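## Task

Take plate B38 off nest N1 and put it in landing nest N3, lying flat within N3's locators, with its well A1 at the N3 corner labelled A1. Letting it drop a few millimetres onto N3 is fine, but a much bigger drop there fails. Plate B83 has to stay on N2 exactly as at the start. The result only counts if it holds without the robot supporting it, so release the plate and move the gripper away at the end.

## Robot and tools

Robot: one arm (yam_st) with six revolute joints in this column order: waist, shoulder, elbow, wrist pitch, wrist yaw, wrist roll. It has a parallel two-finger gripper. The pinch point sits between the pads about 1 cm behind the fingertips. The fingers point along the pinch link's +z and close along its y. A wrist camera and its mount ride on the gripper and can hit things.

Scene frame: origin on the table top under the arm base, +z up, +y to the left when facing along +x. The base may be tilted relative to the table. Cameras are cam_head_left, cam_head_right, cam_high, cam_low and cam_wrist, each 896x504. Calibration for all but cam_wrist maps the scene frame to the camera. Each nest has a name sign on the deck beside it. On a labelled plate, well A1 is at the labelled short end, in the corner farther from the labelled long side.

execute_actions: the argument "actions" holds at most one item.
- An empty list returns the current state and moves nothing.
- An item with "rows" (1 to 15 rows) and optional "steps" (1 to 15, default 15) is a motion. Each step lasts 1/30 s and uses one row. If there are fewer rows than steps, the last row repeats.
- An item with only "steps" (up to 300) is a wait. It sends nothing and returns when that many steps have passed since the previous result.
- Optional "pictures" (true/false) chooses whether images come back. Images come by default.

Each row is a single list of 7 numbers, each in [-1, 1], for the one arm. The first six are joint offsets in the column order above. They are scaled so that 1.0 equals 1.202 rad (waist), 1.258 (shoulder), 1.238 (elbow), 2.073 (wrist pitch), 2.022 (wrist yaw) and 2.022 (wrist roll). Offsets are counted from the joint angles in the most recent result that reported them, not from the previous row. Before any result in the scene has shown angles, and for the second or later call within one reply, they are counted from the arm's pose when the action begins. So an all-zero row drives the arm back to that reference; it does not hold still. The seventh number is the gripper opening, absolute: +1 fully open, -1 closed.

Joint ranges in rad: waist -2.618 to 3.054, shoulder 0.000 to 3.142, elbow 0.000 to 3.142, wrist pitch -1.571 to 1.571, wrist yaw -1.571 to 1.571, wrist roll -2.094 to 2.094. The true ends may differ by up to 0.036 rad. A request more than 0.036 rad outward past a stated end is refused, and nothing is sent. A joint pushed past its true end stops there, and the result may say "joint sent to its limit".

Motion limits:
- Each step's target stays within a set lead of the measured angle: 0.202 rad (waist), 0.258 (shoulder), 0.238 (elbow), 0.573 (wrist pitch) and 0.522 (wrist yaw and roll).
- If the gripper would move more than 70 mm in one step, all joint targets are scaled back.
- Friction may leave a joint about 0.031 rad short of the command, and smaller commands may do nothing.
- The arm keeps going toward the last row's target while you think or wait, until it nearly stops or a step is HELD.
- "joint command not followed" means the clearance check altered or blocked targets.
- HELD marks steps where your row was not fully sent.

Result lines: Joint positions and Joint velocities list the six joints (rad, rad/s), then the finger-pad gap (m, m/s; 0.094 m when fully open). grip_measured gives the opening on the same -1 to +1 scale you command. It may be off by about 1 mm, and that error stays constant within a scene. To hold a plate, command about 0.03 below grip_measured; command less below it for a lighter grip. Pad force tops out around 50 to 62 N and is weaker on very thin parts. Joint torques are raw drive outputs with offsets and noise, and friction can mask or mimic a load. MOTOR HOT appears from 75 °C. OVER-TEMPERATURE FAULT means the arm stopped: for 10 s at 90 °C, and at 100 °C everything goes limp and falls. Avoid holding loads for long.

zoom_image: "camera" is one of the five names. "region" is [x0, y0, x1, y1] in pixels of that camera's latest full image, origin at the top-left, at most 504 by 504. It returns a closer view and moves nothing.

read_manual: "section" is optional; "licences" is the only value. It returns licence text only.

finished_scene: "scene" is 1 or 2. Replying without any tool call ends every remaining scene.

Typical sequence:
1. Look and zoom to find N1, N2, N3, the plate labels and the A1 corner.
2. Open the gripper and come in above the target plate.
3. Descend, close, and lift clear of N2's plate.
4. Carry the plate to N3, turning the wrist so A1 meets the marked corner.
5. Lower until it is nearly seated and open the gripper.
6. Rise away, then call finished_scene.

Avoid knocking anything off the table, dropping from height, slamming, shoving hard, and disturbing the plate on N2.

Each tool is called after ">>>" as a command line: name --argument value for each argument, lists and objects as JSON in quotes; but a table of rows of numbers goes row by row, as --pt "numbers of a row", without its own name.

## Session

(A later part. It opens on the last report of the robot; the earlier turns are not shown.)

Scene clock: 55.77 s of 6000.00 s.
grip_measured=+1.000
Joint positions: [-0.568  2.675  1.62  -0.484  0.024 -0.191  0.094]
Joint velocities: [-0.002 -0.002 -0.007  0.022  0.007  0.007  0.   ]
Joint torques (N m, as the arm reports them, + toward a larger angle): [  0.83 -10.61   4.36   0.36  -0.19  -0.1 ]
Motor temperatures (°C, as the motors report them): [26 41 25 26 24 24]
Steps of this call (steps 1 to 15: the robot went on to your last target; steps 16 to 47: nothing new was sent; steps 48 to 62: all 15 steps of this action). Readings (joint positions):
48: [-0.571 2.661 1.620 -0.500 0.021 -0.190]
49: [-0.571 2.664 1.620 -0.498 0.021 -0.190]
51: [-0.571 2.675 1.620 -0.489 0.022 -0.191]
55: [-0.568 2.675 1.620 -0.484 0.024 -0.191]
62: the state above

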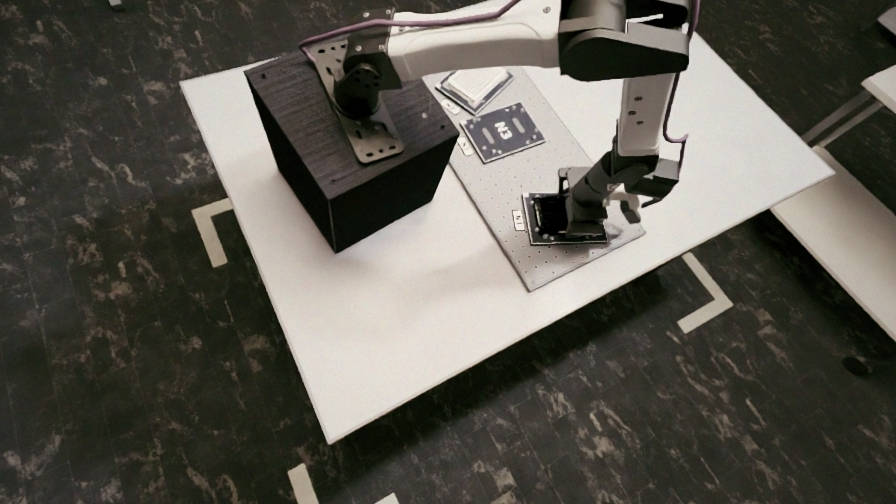

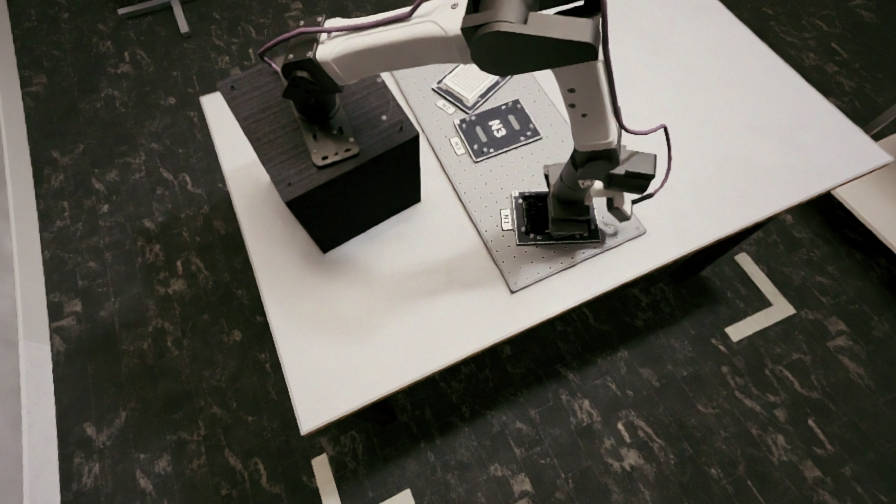

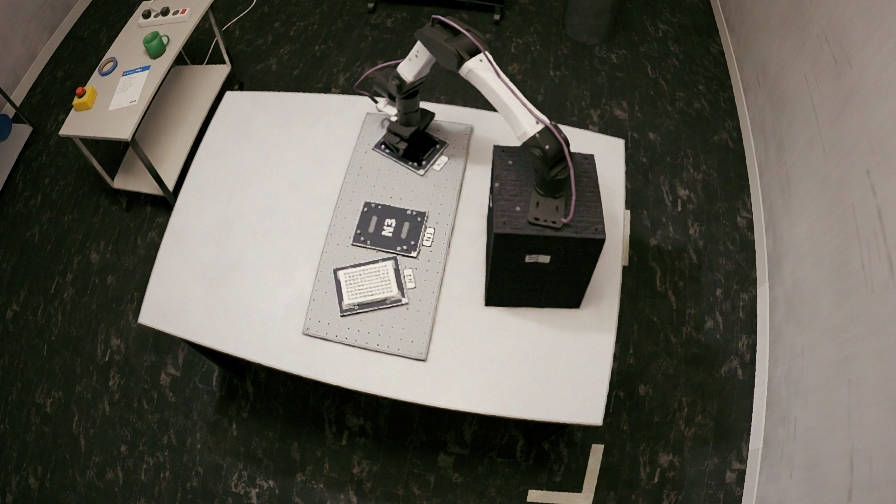

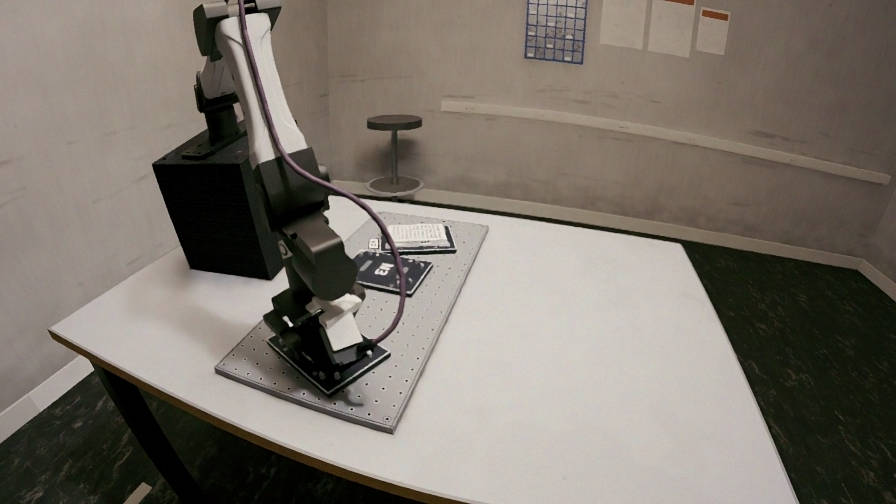

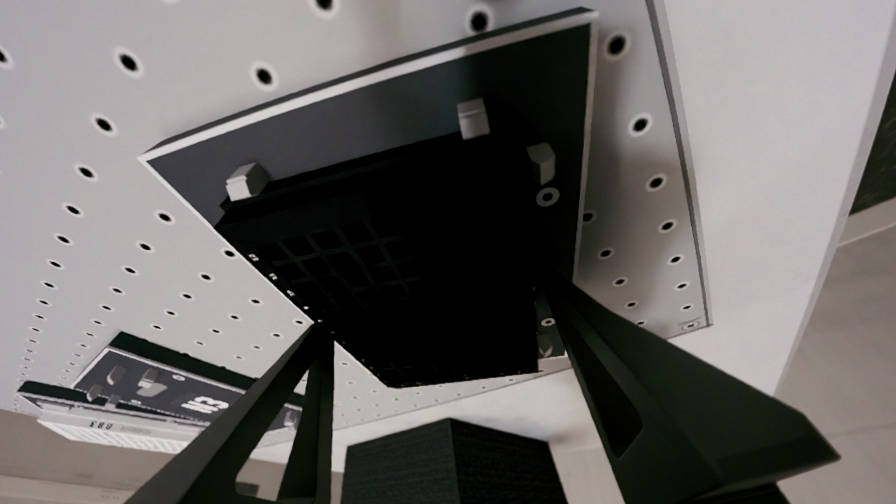

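>>> execute_actions --actions '[{"rows":[[0,-0.02,0,0,0,0,1],[0,-0.02,0,0,0,0,0.95],[0,-0.02,0,0,0,0,0.9],[0,-0.02,0,0,0,0,0.85],[0,-0.02,0,0,0,0,0.8],[0,-0.02,0,0,0,0,0.76]],"steps":15}]'

Scene clock: 60.53 s of 6000.00 s.
grip_measured=+0.770
Joint positions: [-0.568  2.673  1.62  -0.484  0.024 -0.191  0.083]
Joint velocities: [ 0.002 -0.012 -0.002 -0.022 -0.037 -0.051 -0.001]
Joint torques (N m, as the arm reports them, + toward a larger angle): [  0.98 -15.58   4.36   0.33  -0.13  -0.11]
Motor temperatures (°C, as the motors report them): [26 41 25 26 24 24]
Steps of this call (steps 1 to 15: the robot went on to your last target; steps 16 to 90: nothing new was sent; then 1.27 s passed at rest; steps 91 to 105: all 15 steps of this action). Readings (joint positions):
91: [-0.568 2.673 1.620 -0.484 0.024 -0.191]
92: [-0.568 2.673 1.620 -0.484 0.024 -0.191]
94: [-0.568 2.673 1.620 -0.484 0.024 -0.191]
98: [-0.568 2.673 1.620 -0.484 0.024 -0.191]
105: the state above

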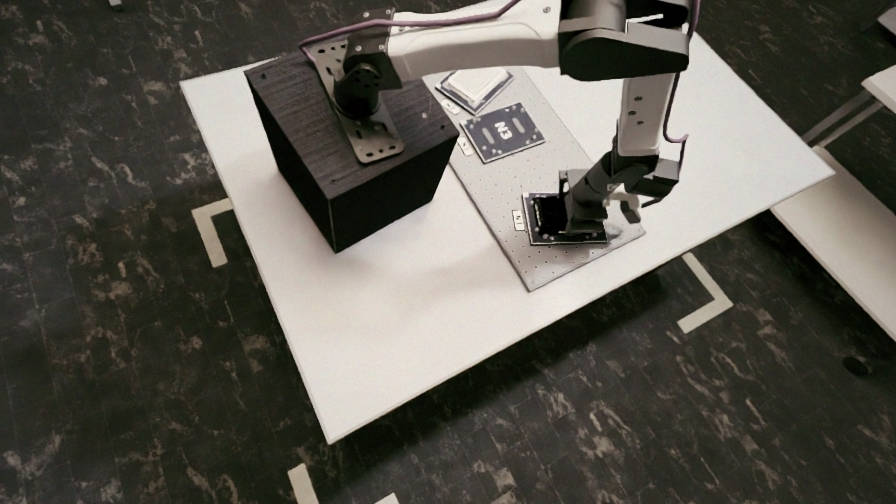

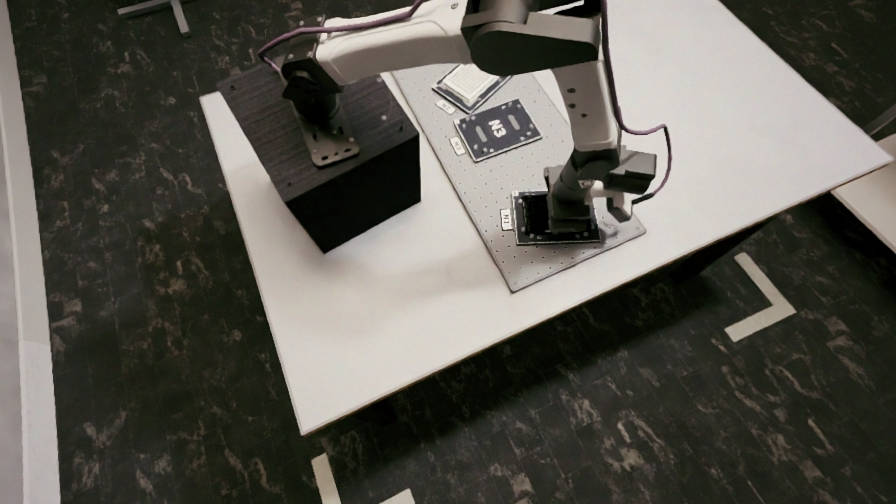

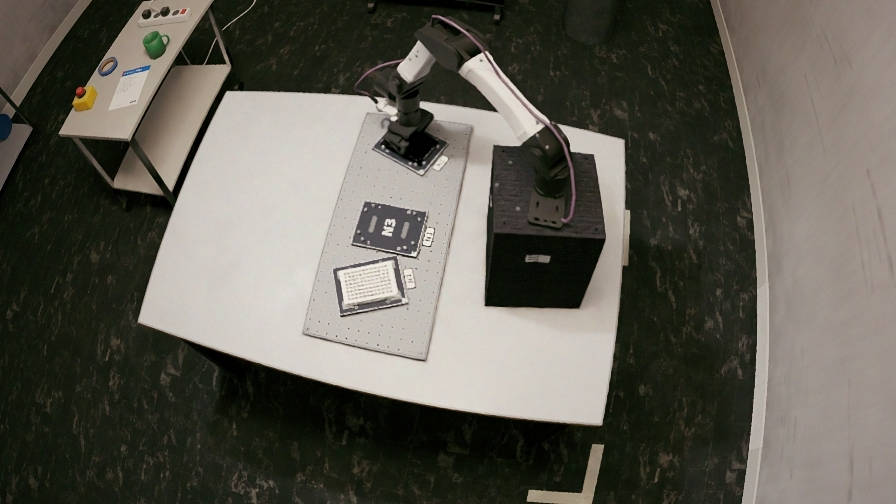

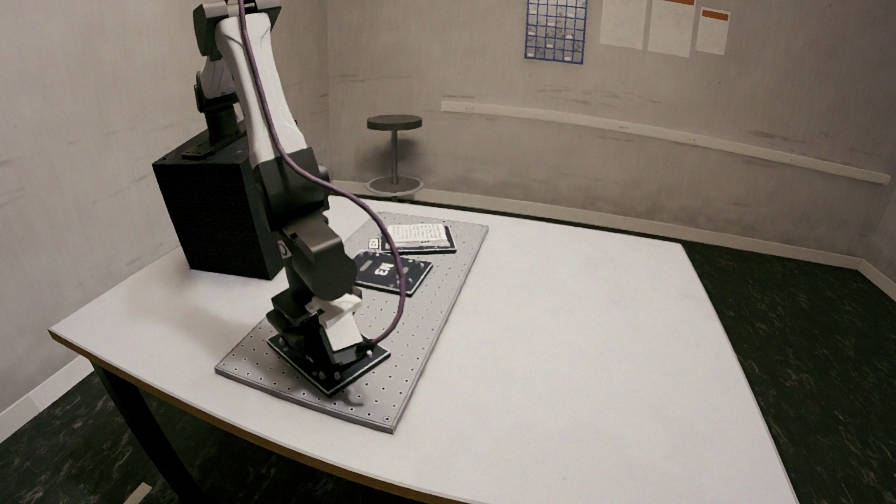

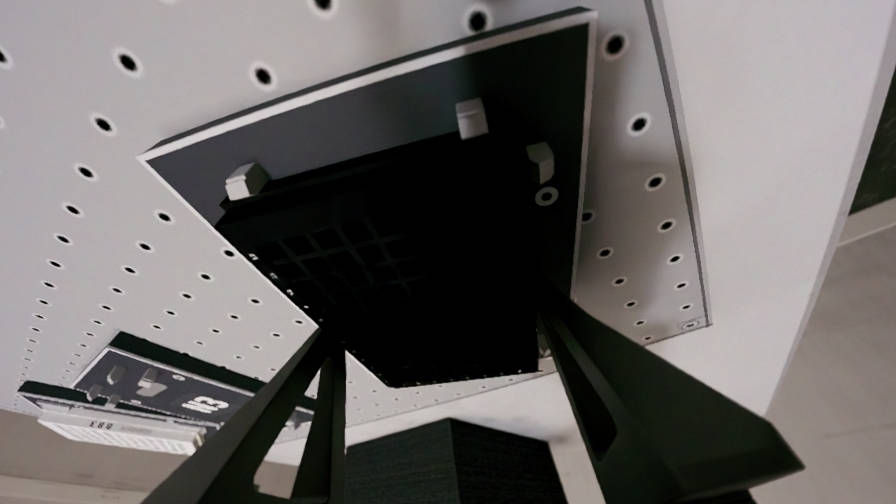

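>>> execute_actions --actions '[{"rows":[[0,0,0,0,0,0,0.72],[0,0,0,0,0,0,0.69],[0,0,0,0,0,0,0.66],[0,0,0,0,0,0,0.64]],"steps":12}]' --pictures false

Scene clock: 61.53 s of 6000.00 s.
grip_measured=+0.734
Joint positions: [-0.568  2.673  1.62  -0.484  0.024 -0.191  0.081]
Joint velocities: [-0.007  0.007  0.002 -0.037  0.095 -0.007  0.   ]
Joint torques (N m, as the arm reports them, + toward a larger angle): [  1.03 -13.81   4.36   0.33  -0.14  -0.11]
Motor temperatures (°C, as the motors report them): [26 42 25 26 24 24]
Steps of this call (steps 1 to 15: the robot went on to your last target; steps 16 to 18: nothing new was sent; steps 19 to 30: all 12 steps of this action). Readings (joint positions):
19: [-0.568 2.673 1.620 -0.484 0.024 -0.191]
20: [-0.568 2.673 1.620 -0.484 0.024 -0.191]
22: [-0.568 2.673 1.620 -0.484 0.024 -0.191]
26: [-0.568 2.673 1.620 -0.484 0.024 -0.191]
30: the state above

>>> execute_actions --actions '[{"rows":[[0,-0.015,-0.003,-0.005,0,0,0.7],[0,-0.03,-0.008,-0.011,0,0,0.7],[0,-0.045,-0.014,-0.017,0,0,0.7],[0,-0.06,-0.02,-0.023,0,0,0.7],[0,-0.075,-0.026,-0.029,0,0,0.7],[0,-0.09,-0.032,-0.036,0,0,0.7],[0,-0.107,-0.039,-0.043,0,0,0.7]],"steps":15}]'

Scene clock: 63.47 s of 6000.00 s.
grip_measured=+0.734
Joint positions: [-0.568  2.546  1.588 -0.551  0.024 -0.191  0.081]
Joint velocities: [-0.022  0.002  0.007 -0.183 -0.022 -0.037  0.   ]
Joint torques (N m, as the arm reports them, + toward a larger angle): [  1.02 -14.6    3.37   0.34  -0.15  -0.11]
Motor temperatures (°C, as the motors report them): [26 43 25 26 24 24]
Steps of this call (steps 1 to 15: the robot went on to your last target; steps 16 to 43: nothing new was sent; steps 44 to 58: all 15 steps of this action). Readings (joint positions):
44: [-0.568 2.673 1.620 -0.484 0.024 -0.191]
45: [-0.568 2.673 1.620 -0.485 0.024 -0.191]
47: [-0.568 2.662 1.617 -0.492 0.024 -0.191]
51: [-0.568 2.594 1.590 -0.533 0.024 -0.191]
58: the state above

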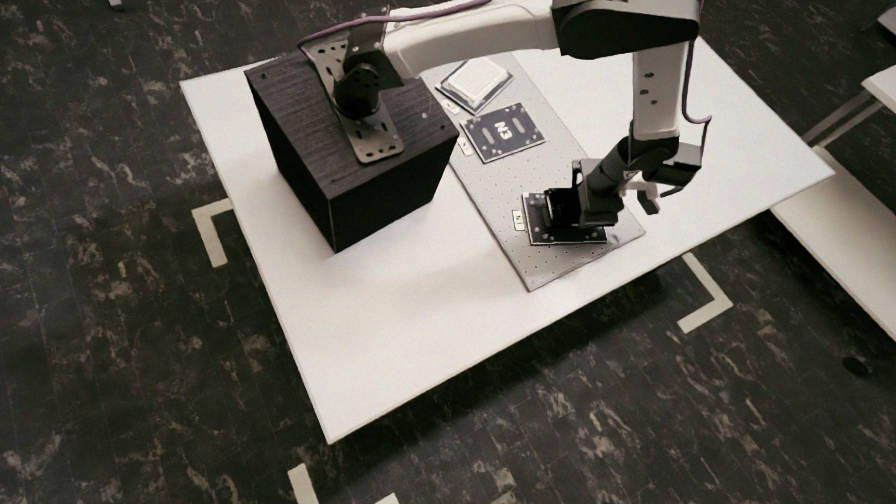

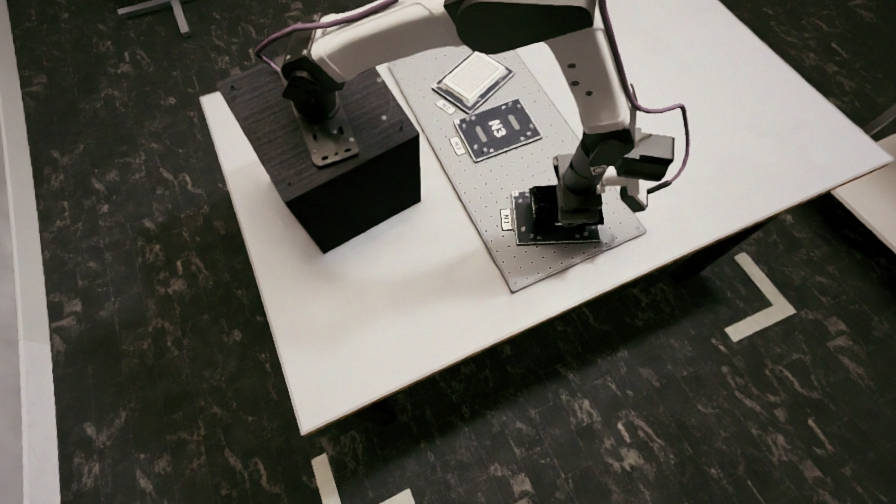

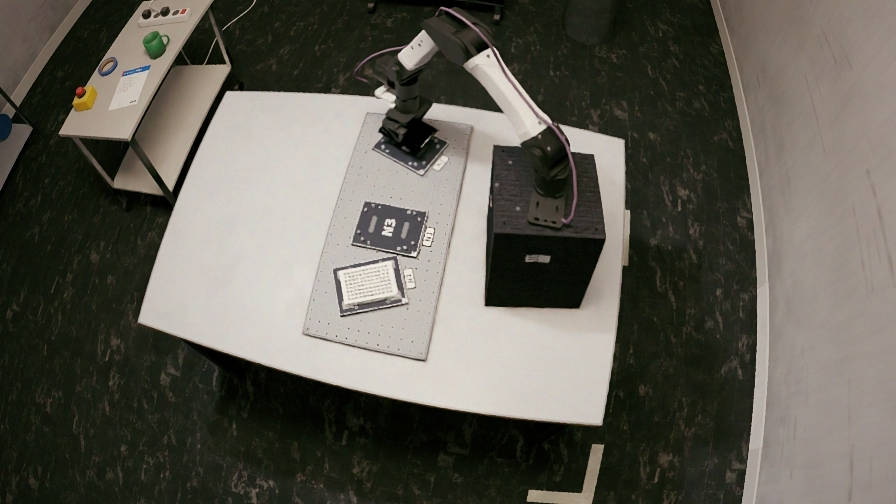

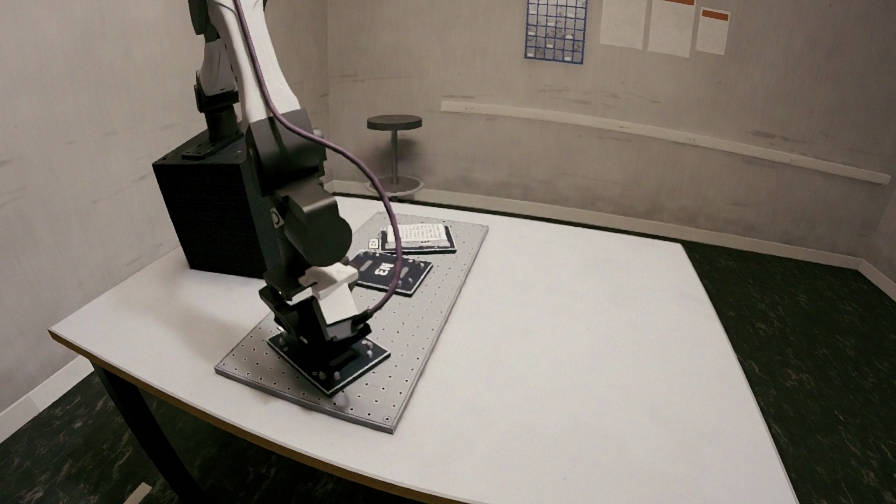

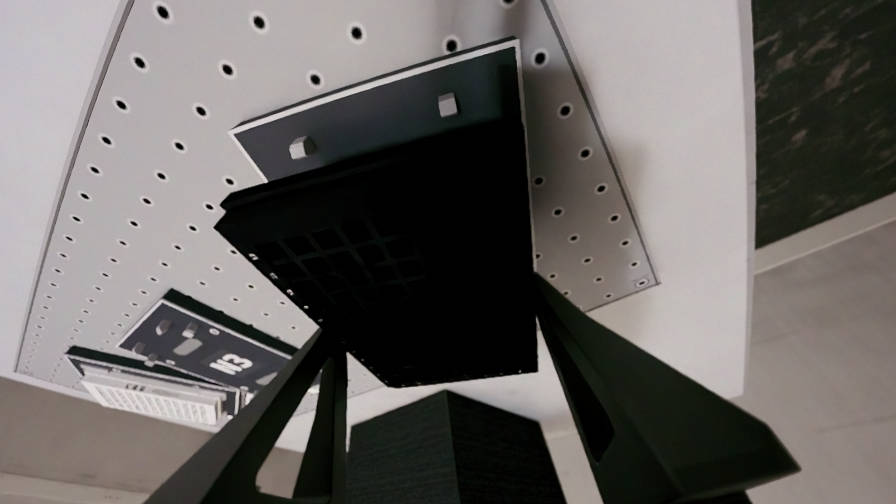

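>>> execute_actions --actions '[{"rows":[[0.03,-0.012,-0.02,0.006,0,0.008,0.7],[0.07,-0.024,-0.045,0.015,0,0.018,0.7],[0.12,-0.036,-0.075,0.025,0,0.03,0.7],[0.17,-0.048,-0.11,0.036,0,0.044,0.7],[0.22,-0.06,-0.145,0.047,0,0.057,0.7],[0.27,-0.072,-0.18,0.058,0,0.07,0.7],[0.32,-0.084,-0.215,0.069,0,0.083,0.7],[0.37,-0.096,-0.25,0.08,0,0.096,0.7],[0.42,-0.108,-0.28,0.09,0,0.109,0.7],[0.46,-0.118,-0.305,0.099,0,0.12,0.7],[0.49,-0.124,-0.325,0.105,0,0.128,0.7],[0.512,-0.127,-0.336,0.109,0,0.133,0.7]],"steps":15}]' --pictures false

>>> execute_actions --actions '[{"steps":15}]'

Scene clock: 69.37 s of 6000.00 s.
grip_measured=+0.734
Joint positions: [ 0.089  2.416  1.193 -0.367  0.011  0.018  0.081]
Joint velocities: [ 0.452  0.002 -0.227  0.11  -0.11   0.315  0.   ]
Joint torques (N m, as the arm reports them, + toward a larger angle): [ -4.25 -13.95   3.39   0.74   0.29   0.08]
Motor temperatures (°C, as the motors report them): [26 45 25 26 24 24]
Steps of this call (steps 1 to 30: the robot went on to your last target; steps 31 to 90: nothing new was sent; then 2.40 s passed at rest; steps 91 to 105: all 15 steps of this action). Readings (joint positions):
91: [-0.565 2.546 1.587 -0.562 0.024 -0.190]
92: [-0.557 2.544 1.579 -0.552 0.027 -0.185]
94: [-0.506 2.528 1.535 -0.520 0.035 -0.163]
98: [-0.299 2.483 1.401 -0.454 0.036 -0.103]
105: the state above

Scene clock: 69.87 s of 6000.00 s.
grip_measured=+0.734
Joint positions: [ 0.045  2.416  1.184 -0.336  0.018  0.066  0.081]
Joint velocities: [-0.012  0.012 -0.022 -0.007  0.037  0.051 -0.001]
Joint torques (N m, as the arm reports them, + toward a larger angle): [  1.4  -13.86   3.07   0.57  -0.09   0.01]
Motor temperatures (°C, as the motors report them): [26 45 25 26 24 24]
Steps of this call (steps 1 to 15: the robot went on to your last target). Readings (joint positions):
1: [0.096 2.416 1.187 -0.364 0.008 0.026]
2: [0.092 2.416 1.184 -0.362 0.008 0.034]
4: [0.070 2.416 1.184 -0.354 0.010 0.046]
8: [0.045 2.416 1.184 -0.341 0.018 0.060]
15: the state above

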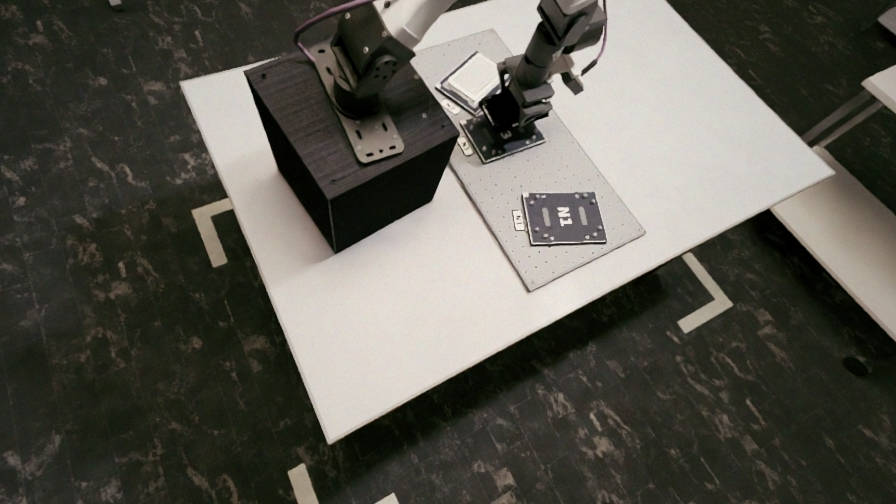

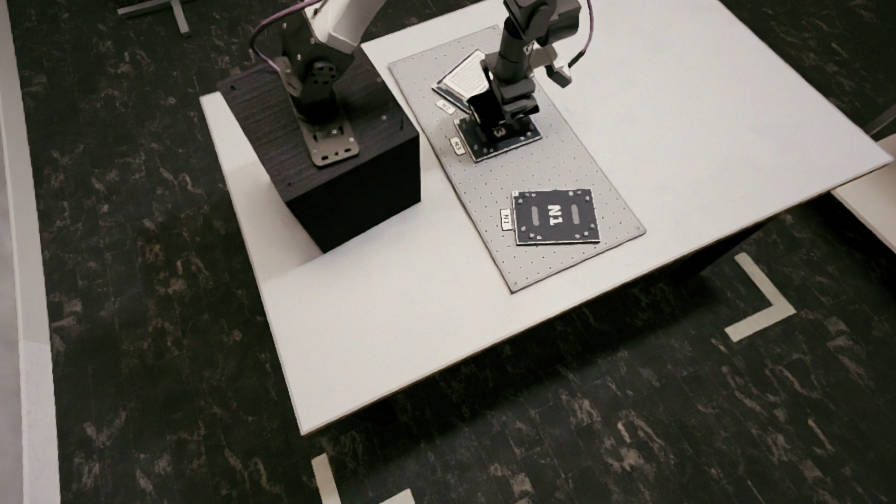

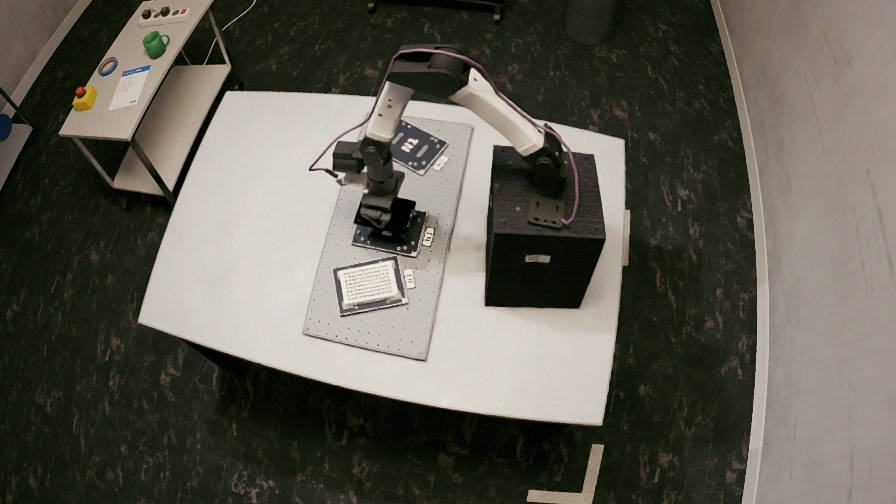

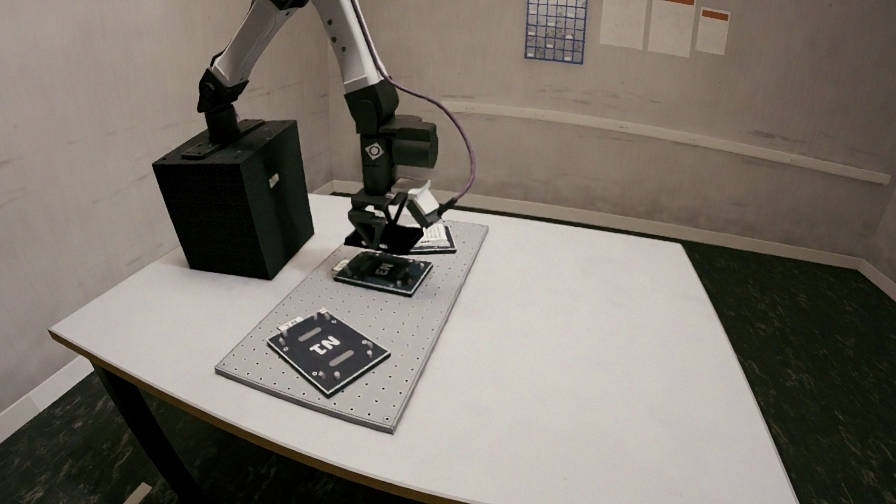

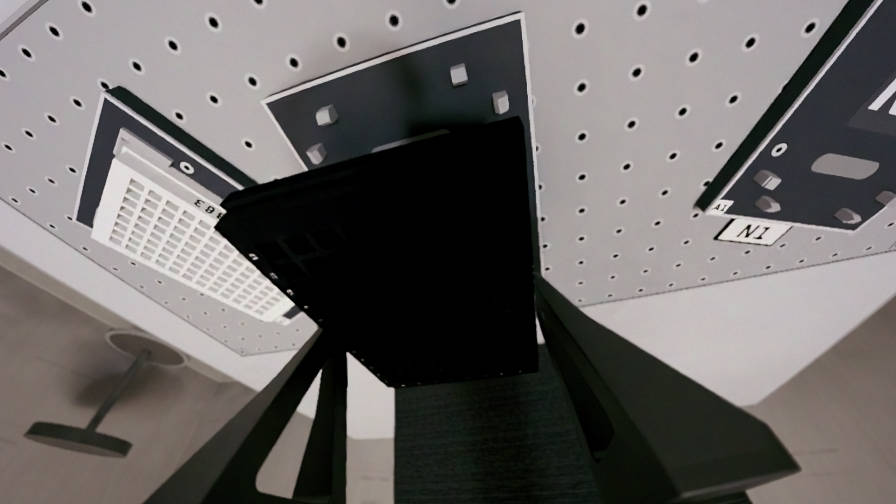

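>>> execute_actions --actions '[{"rows":[[0,0.015,0,0.014,0,0,0.7],[0,0.03,0,0.028,0,0,0.7],[0,0.045,0,0.042,0,0,0.7]],"steps":15}]'

>>> zoom_image --camera "cam_low" --region '[300, 180, 480, 320]'

>>> zoom_image --camera "cam_head_right" --region '[420, 60, 600, 190]'

Scene clock: 72.67 s of 6000.00 s.
grip_measured=+0.734
Joint positions: [ 0.045  2.46   1.184 -0.262  0.018  0.068  0.081]
Joint velocities: [-0.017  0.002  0.007 -0.051 -0.007  0.007  0.001]
Joint torques (N m, as the arm reports them, + toward a larger angle): [  1.18 -10.67   3.8    0.61  -0.14  -0.13]
Motor temperatures (°C, as the motors report them): [26 45 24 26 24 24]
Steps of this call (steps 1 to 15: the robot went on to your last target; steps 16 to 69: nothing new was sent; steps 70 to 84: all 15 steps of this action). Readings (joint positions):
70: [0.045 2.416 1.184 -0.333 0.018 0.068]
71: [0.045 2.418 1.184 -0.326 0.018 0.068]
73: [0.045 2.431 1.184 -0.298 0.018 0.068]
77: [0.045 2.457 1.184 -0.275 0.018 0.068]
84: the state above

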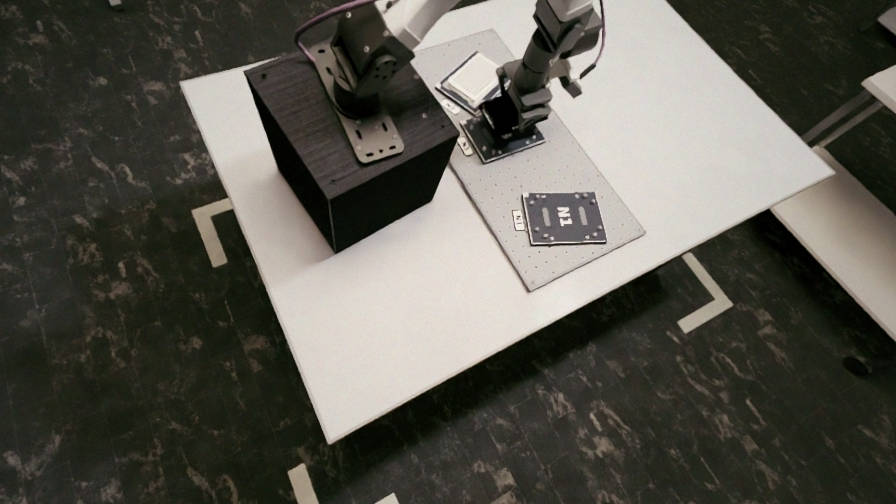

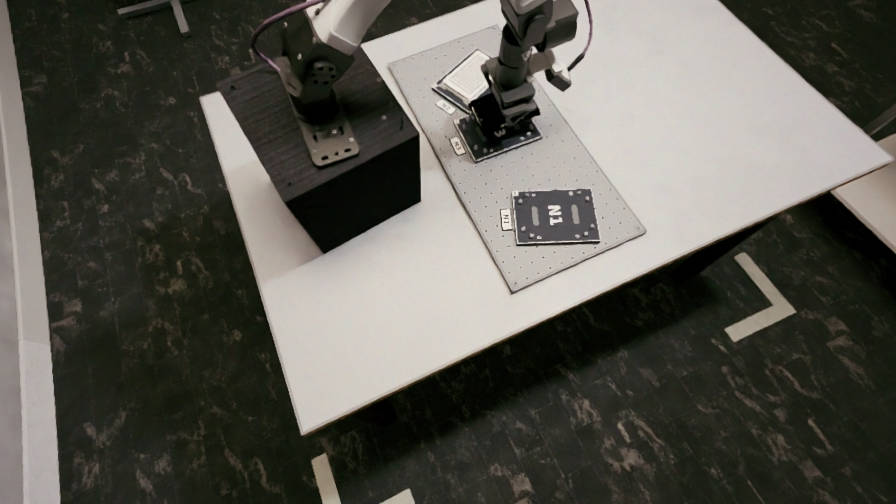

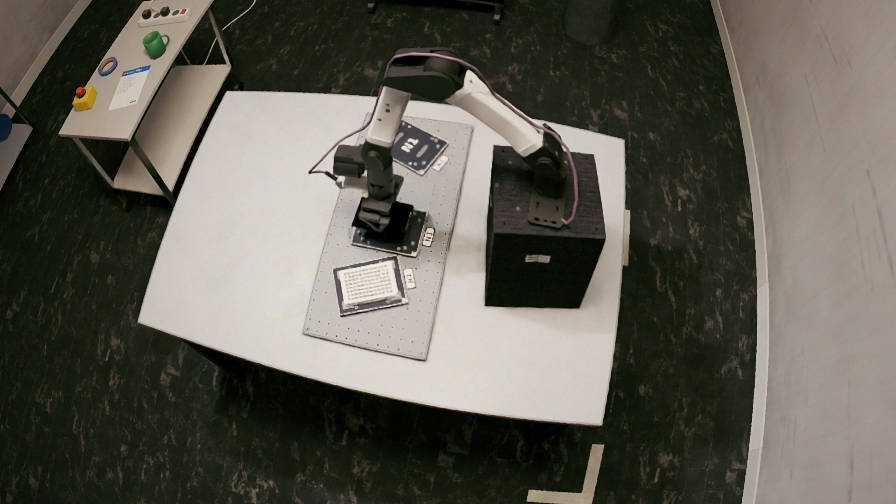

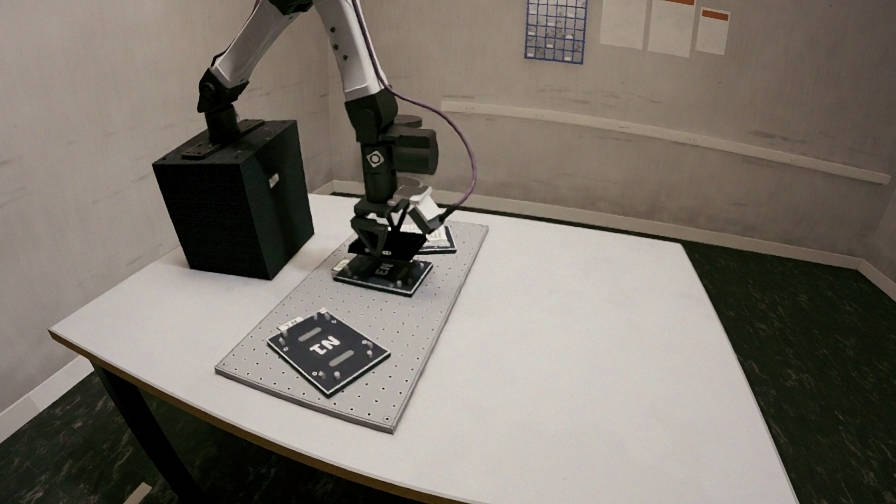

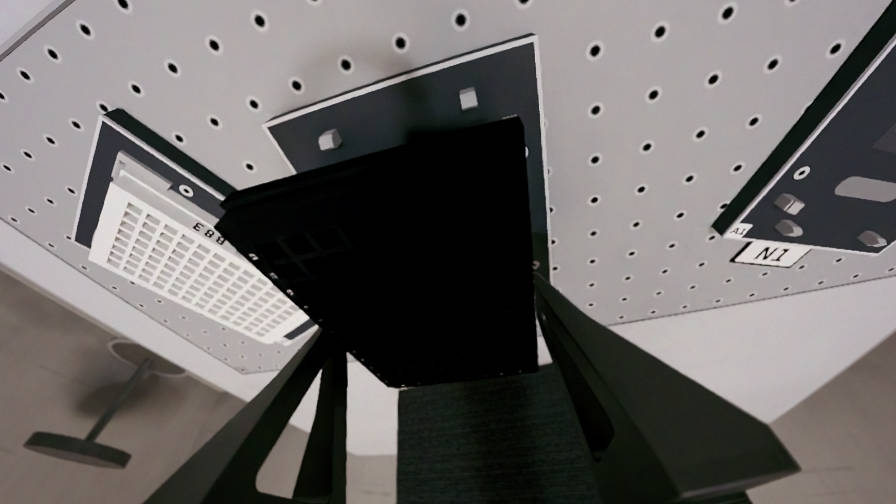

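Region (300, 180, 480, 320) of cam_low's 896x504 image, scaled by 2.800, with more detail than that image has.

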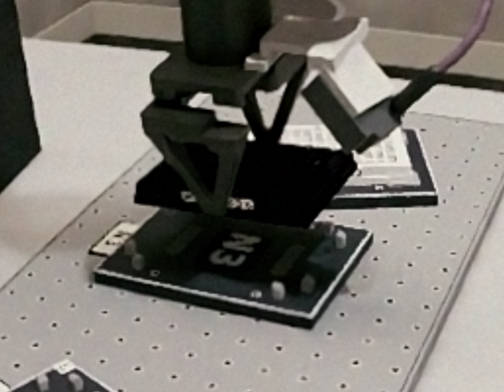

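Region (420, 60, 600, 190) of cam_head_right's 896x504 image, scaled by 2.800, with more detail than that image has.

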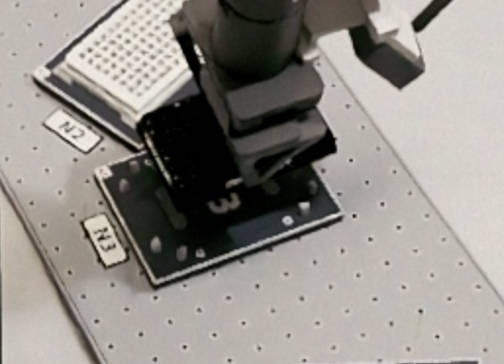

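>>> execute_actions --actions '[{"rows":[[-0.01,0.01,0.02,0,0,0,0.7],[-0.025,0.025,0.035,-0.004,0,-0.008,0.7],[-0.025,0.04,0.05,-0.008,0,-0.017,0.7],[-0.025,0.055,0.062,-0.012,0,-0.017,0.7],[-0.025,0.072,0.07,-0.014,0,-0.017,0.7]],"steps":15}]'

>>> zoom_image --camera "cam_low" --region '[300, 180, 480, 320]'

>>> zoom_image --camera "cam_head_right" --region '[420, 60, 600, 190]'

Scene clock: 83.40 s of 6000.00 s.
grip_measured=+0.734
Joint positions: [ 0.016  2.536  1.255 -0.285  0.018  0.045  0.081]
Joint velocities: [-0.002  0.007  0.002 -0.007 -0.051 -0.007  0.001]
Joint torques (N m, as the arm reports them, + toward a larger angle): [  0.98 -10.83   4.92   0.36  -0.14  -0.2 ]
Motor temperatures (°C, as the motors report them): [26 44 24 27 24 24]
Steps of this call (steps 1 to 15: the robot went on to your last target; steps 16 to 90: nothing new was sent; then 7.23 s passed at rest; steps 91 to 105: all 15 steps of this action). Readings (joint positions):
91: [0.044 2.460 1.184 -0.259 0.018 0.068]
92: [0.041 2.461 1.188 -0.263 0.018 0.067]
94: [0.030 2.479 1.214 -0.272 0.018 0.058]
98: [0.017 2.525 1.255 -0.273 0.018 0.050]
105: the state above

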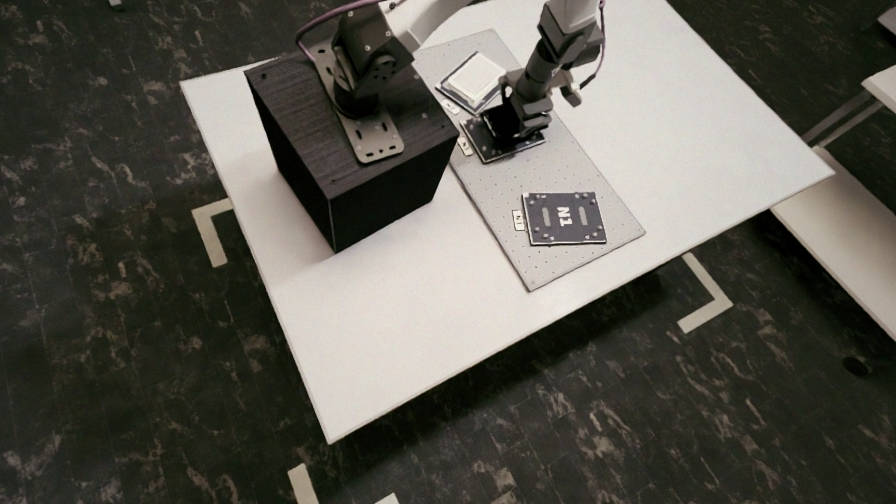

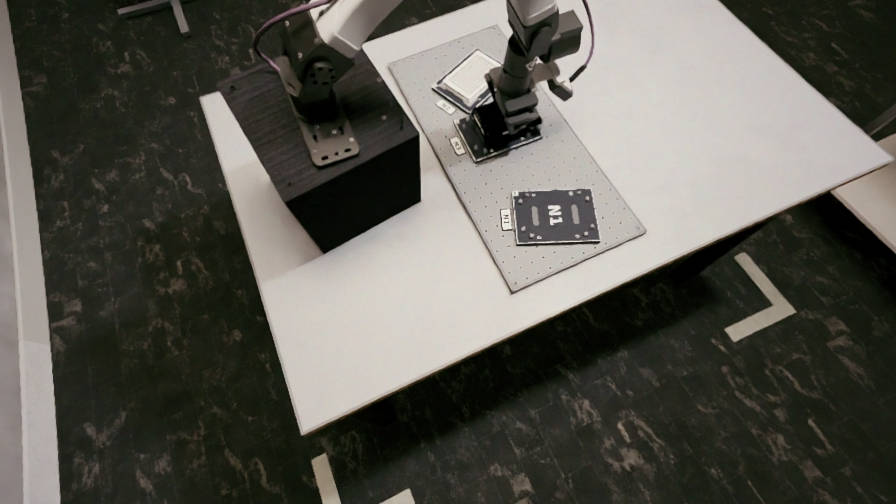

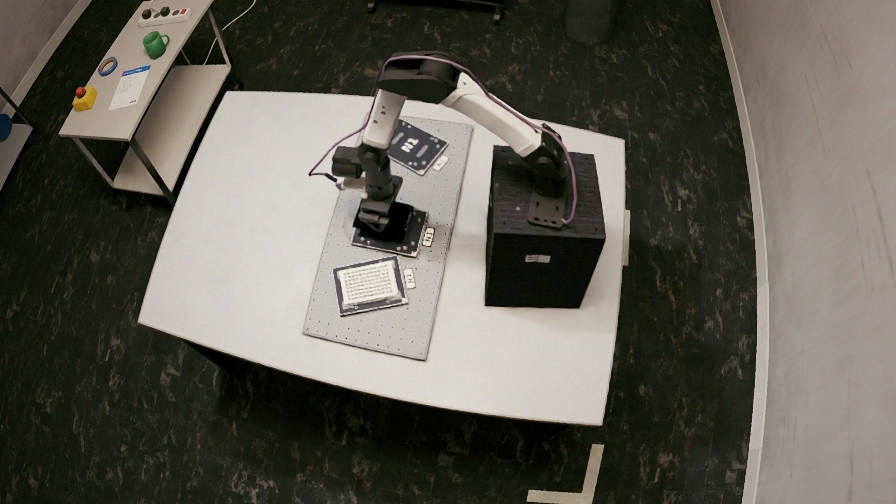

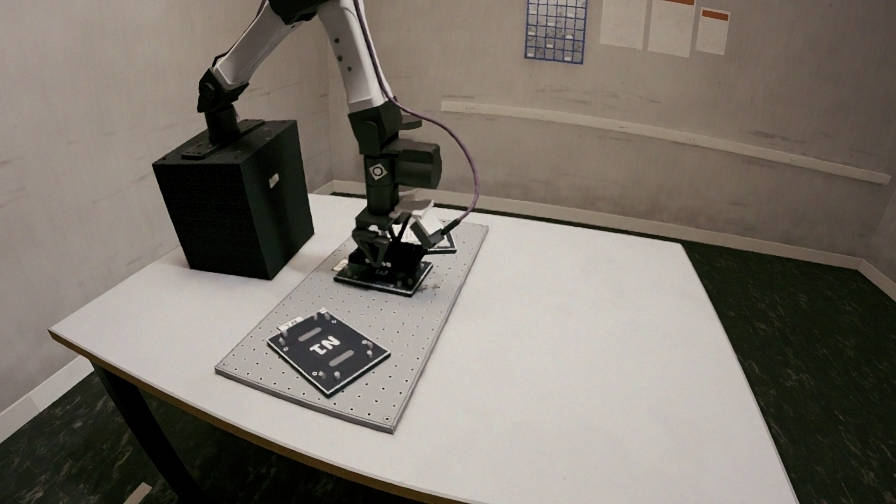

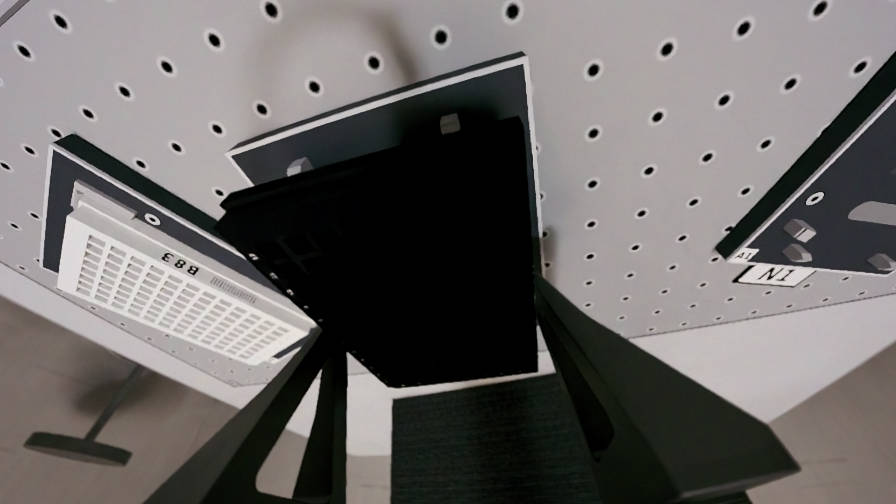

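Region (300, 180, 480, 320) of cam_low's 896x504 image, scaled by 2.800, with more detail than that image has.

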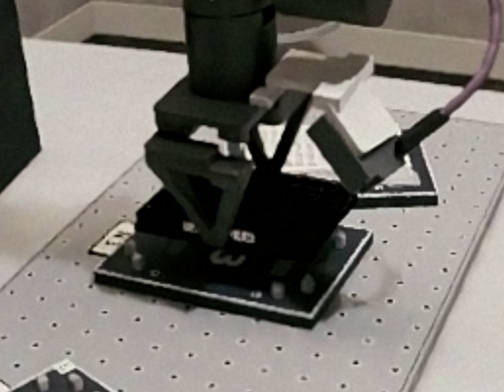

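Region (420, 60, 600, 190) of cam_head_right's 896x504 image, scaled by 2.800, with more detail than that image has.

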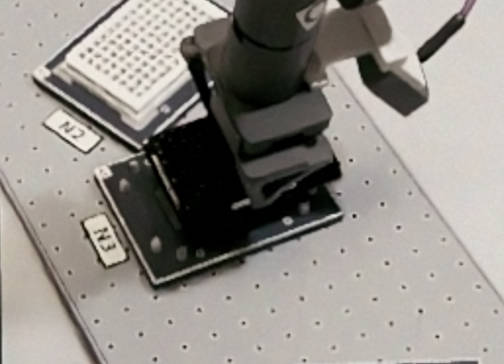

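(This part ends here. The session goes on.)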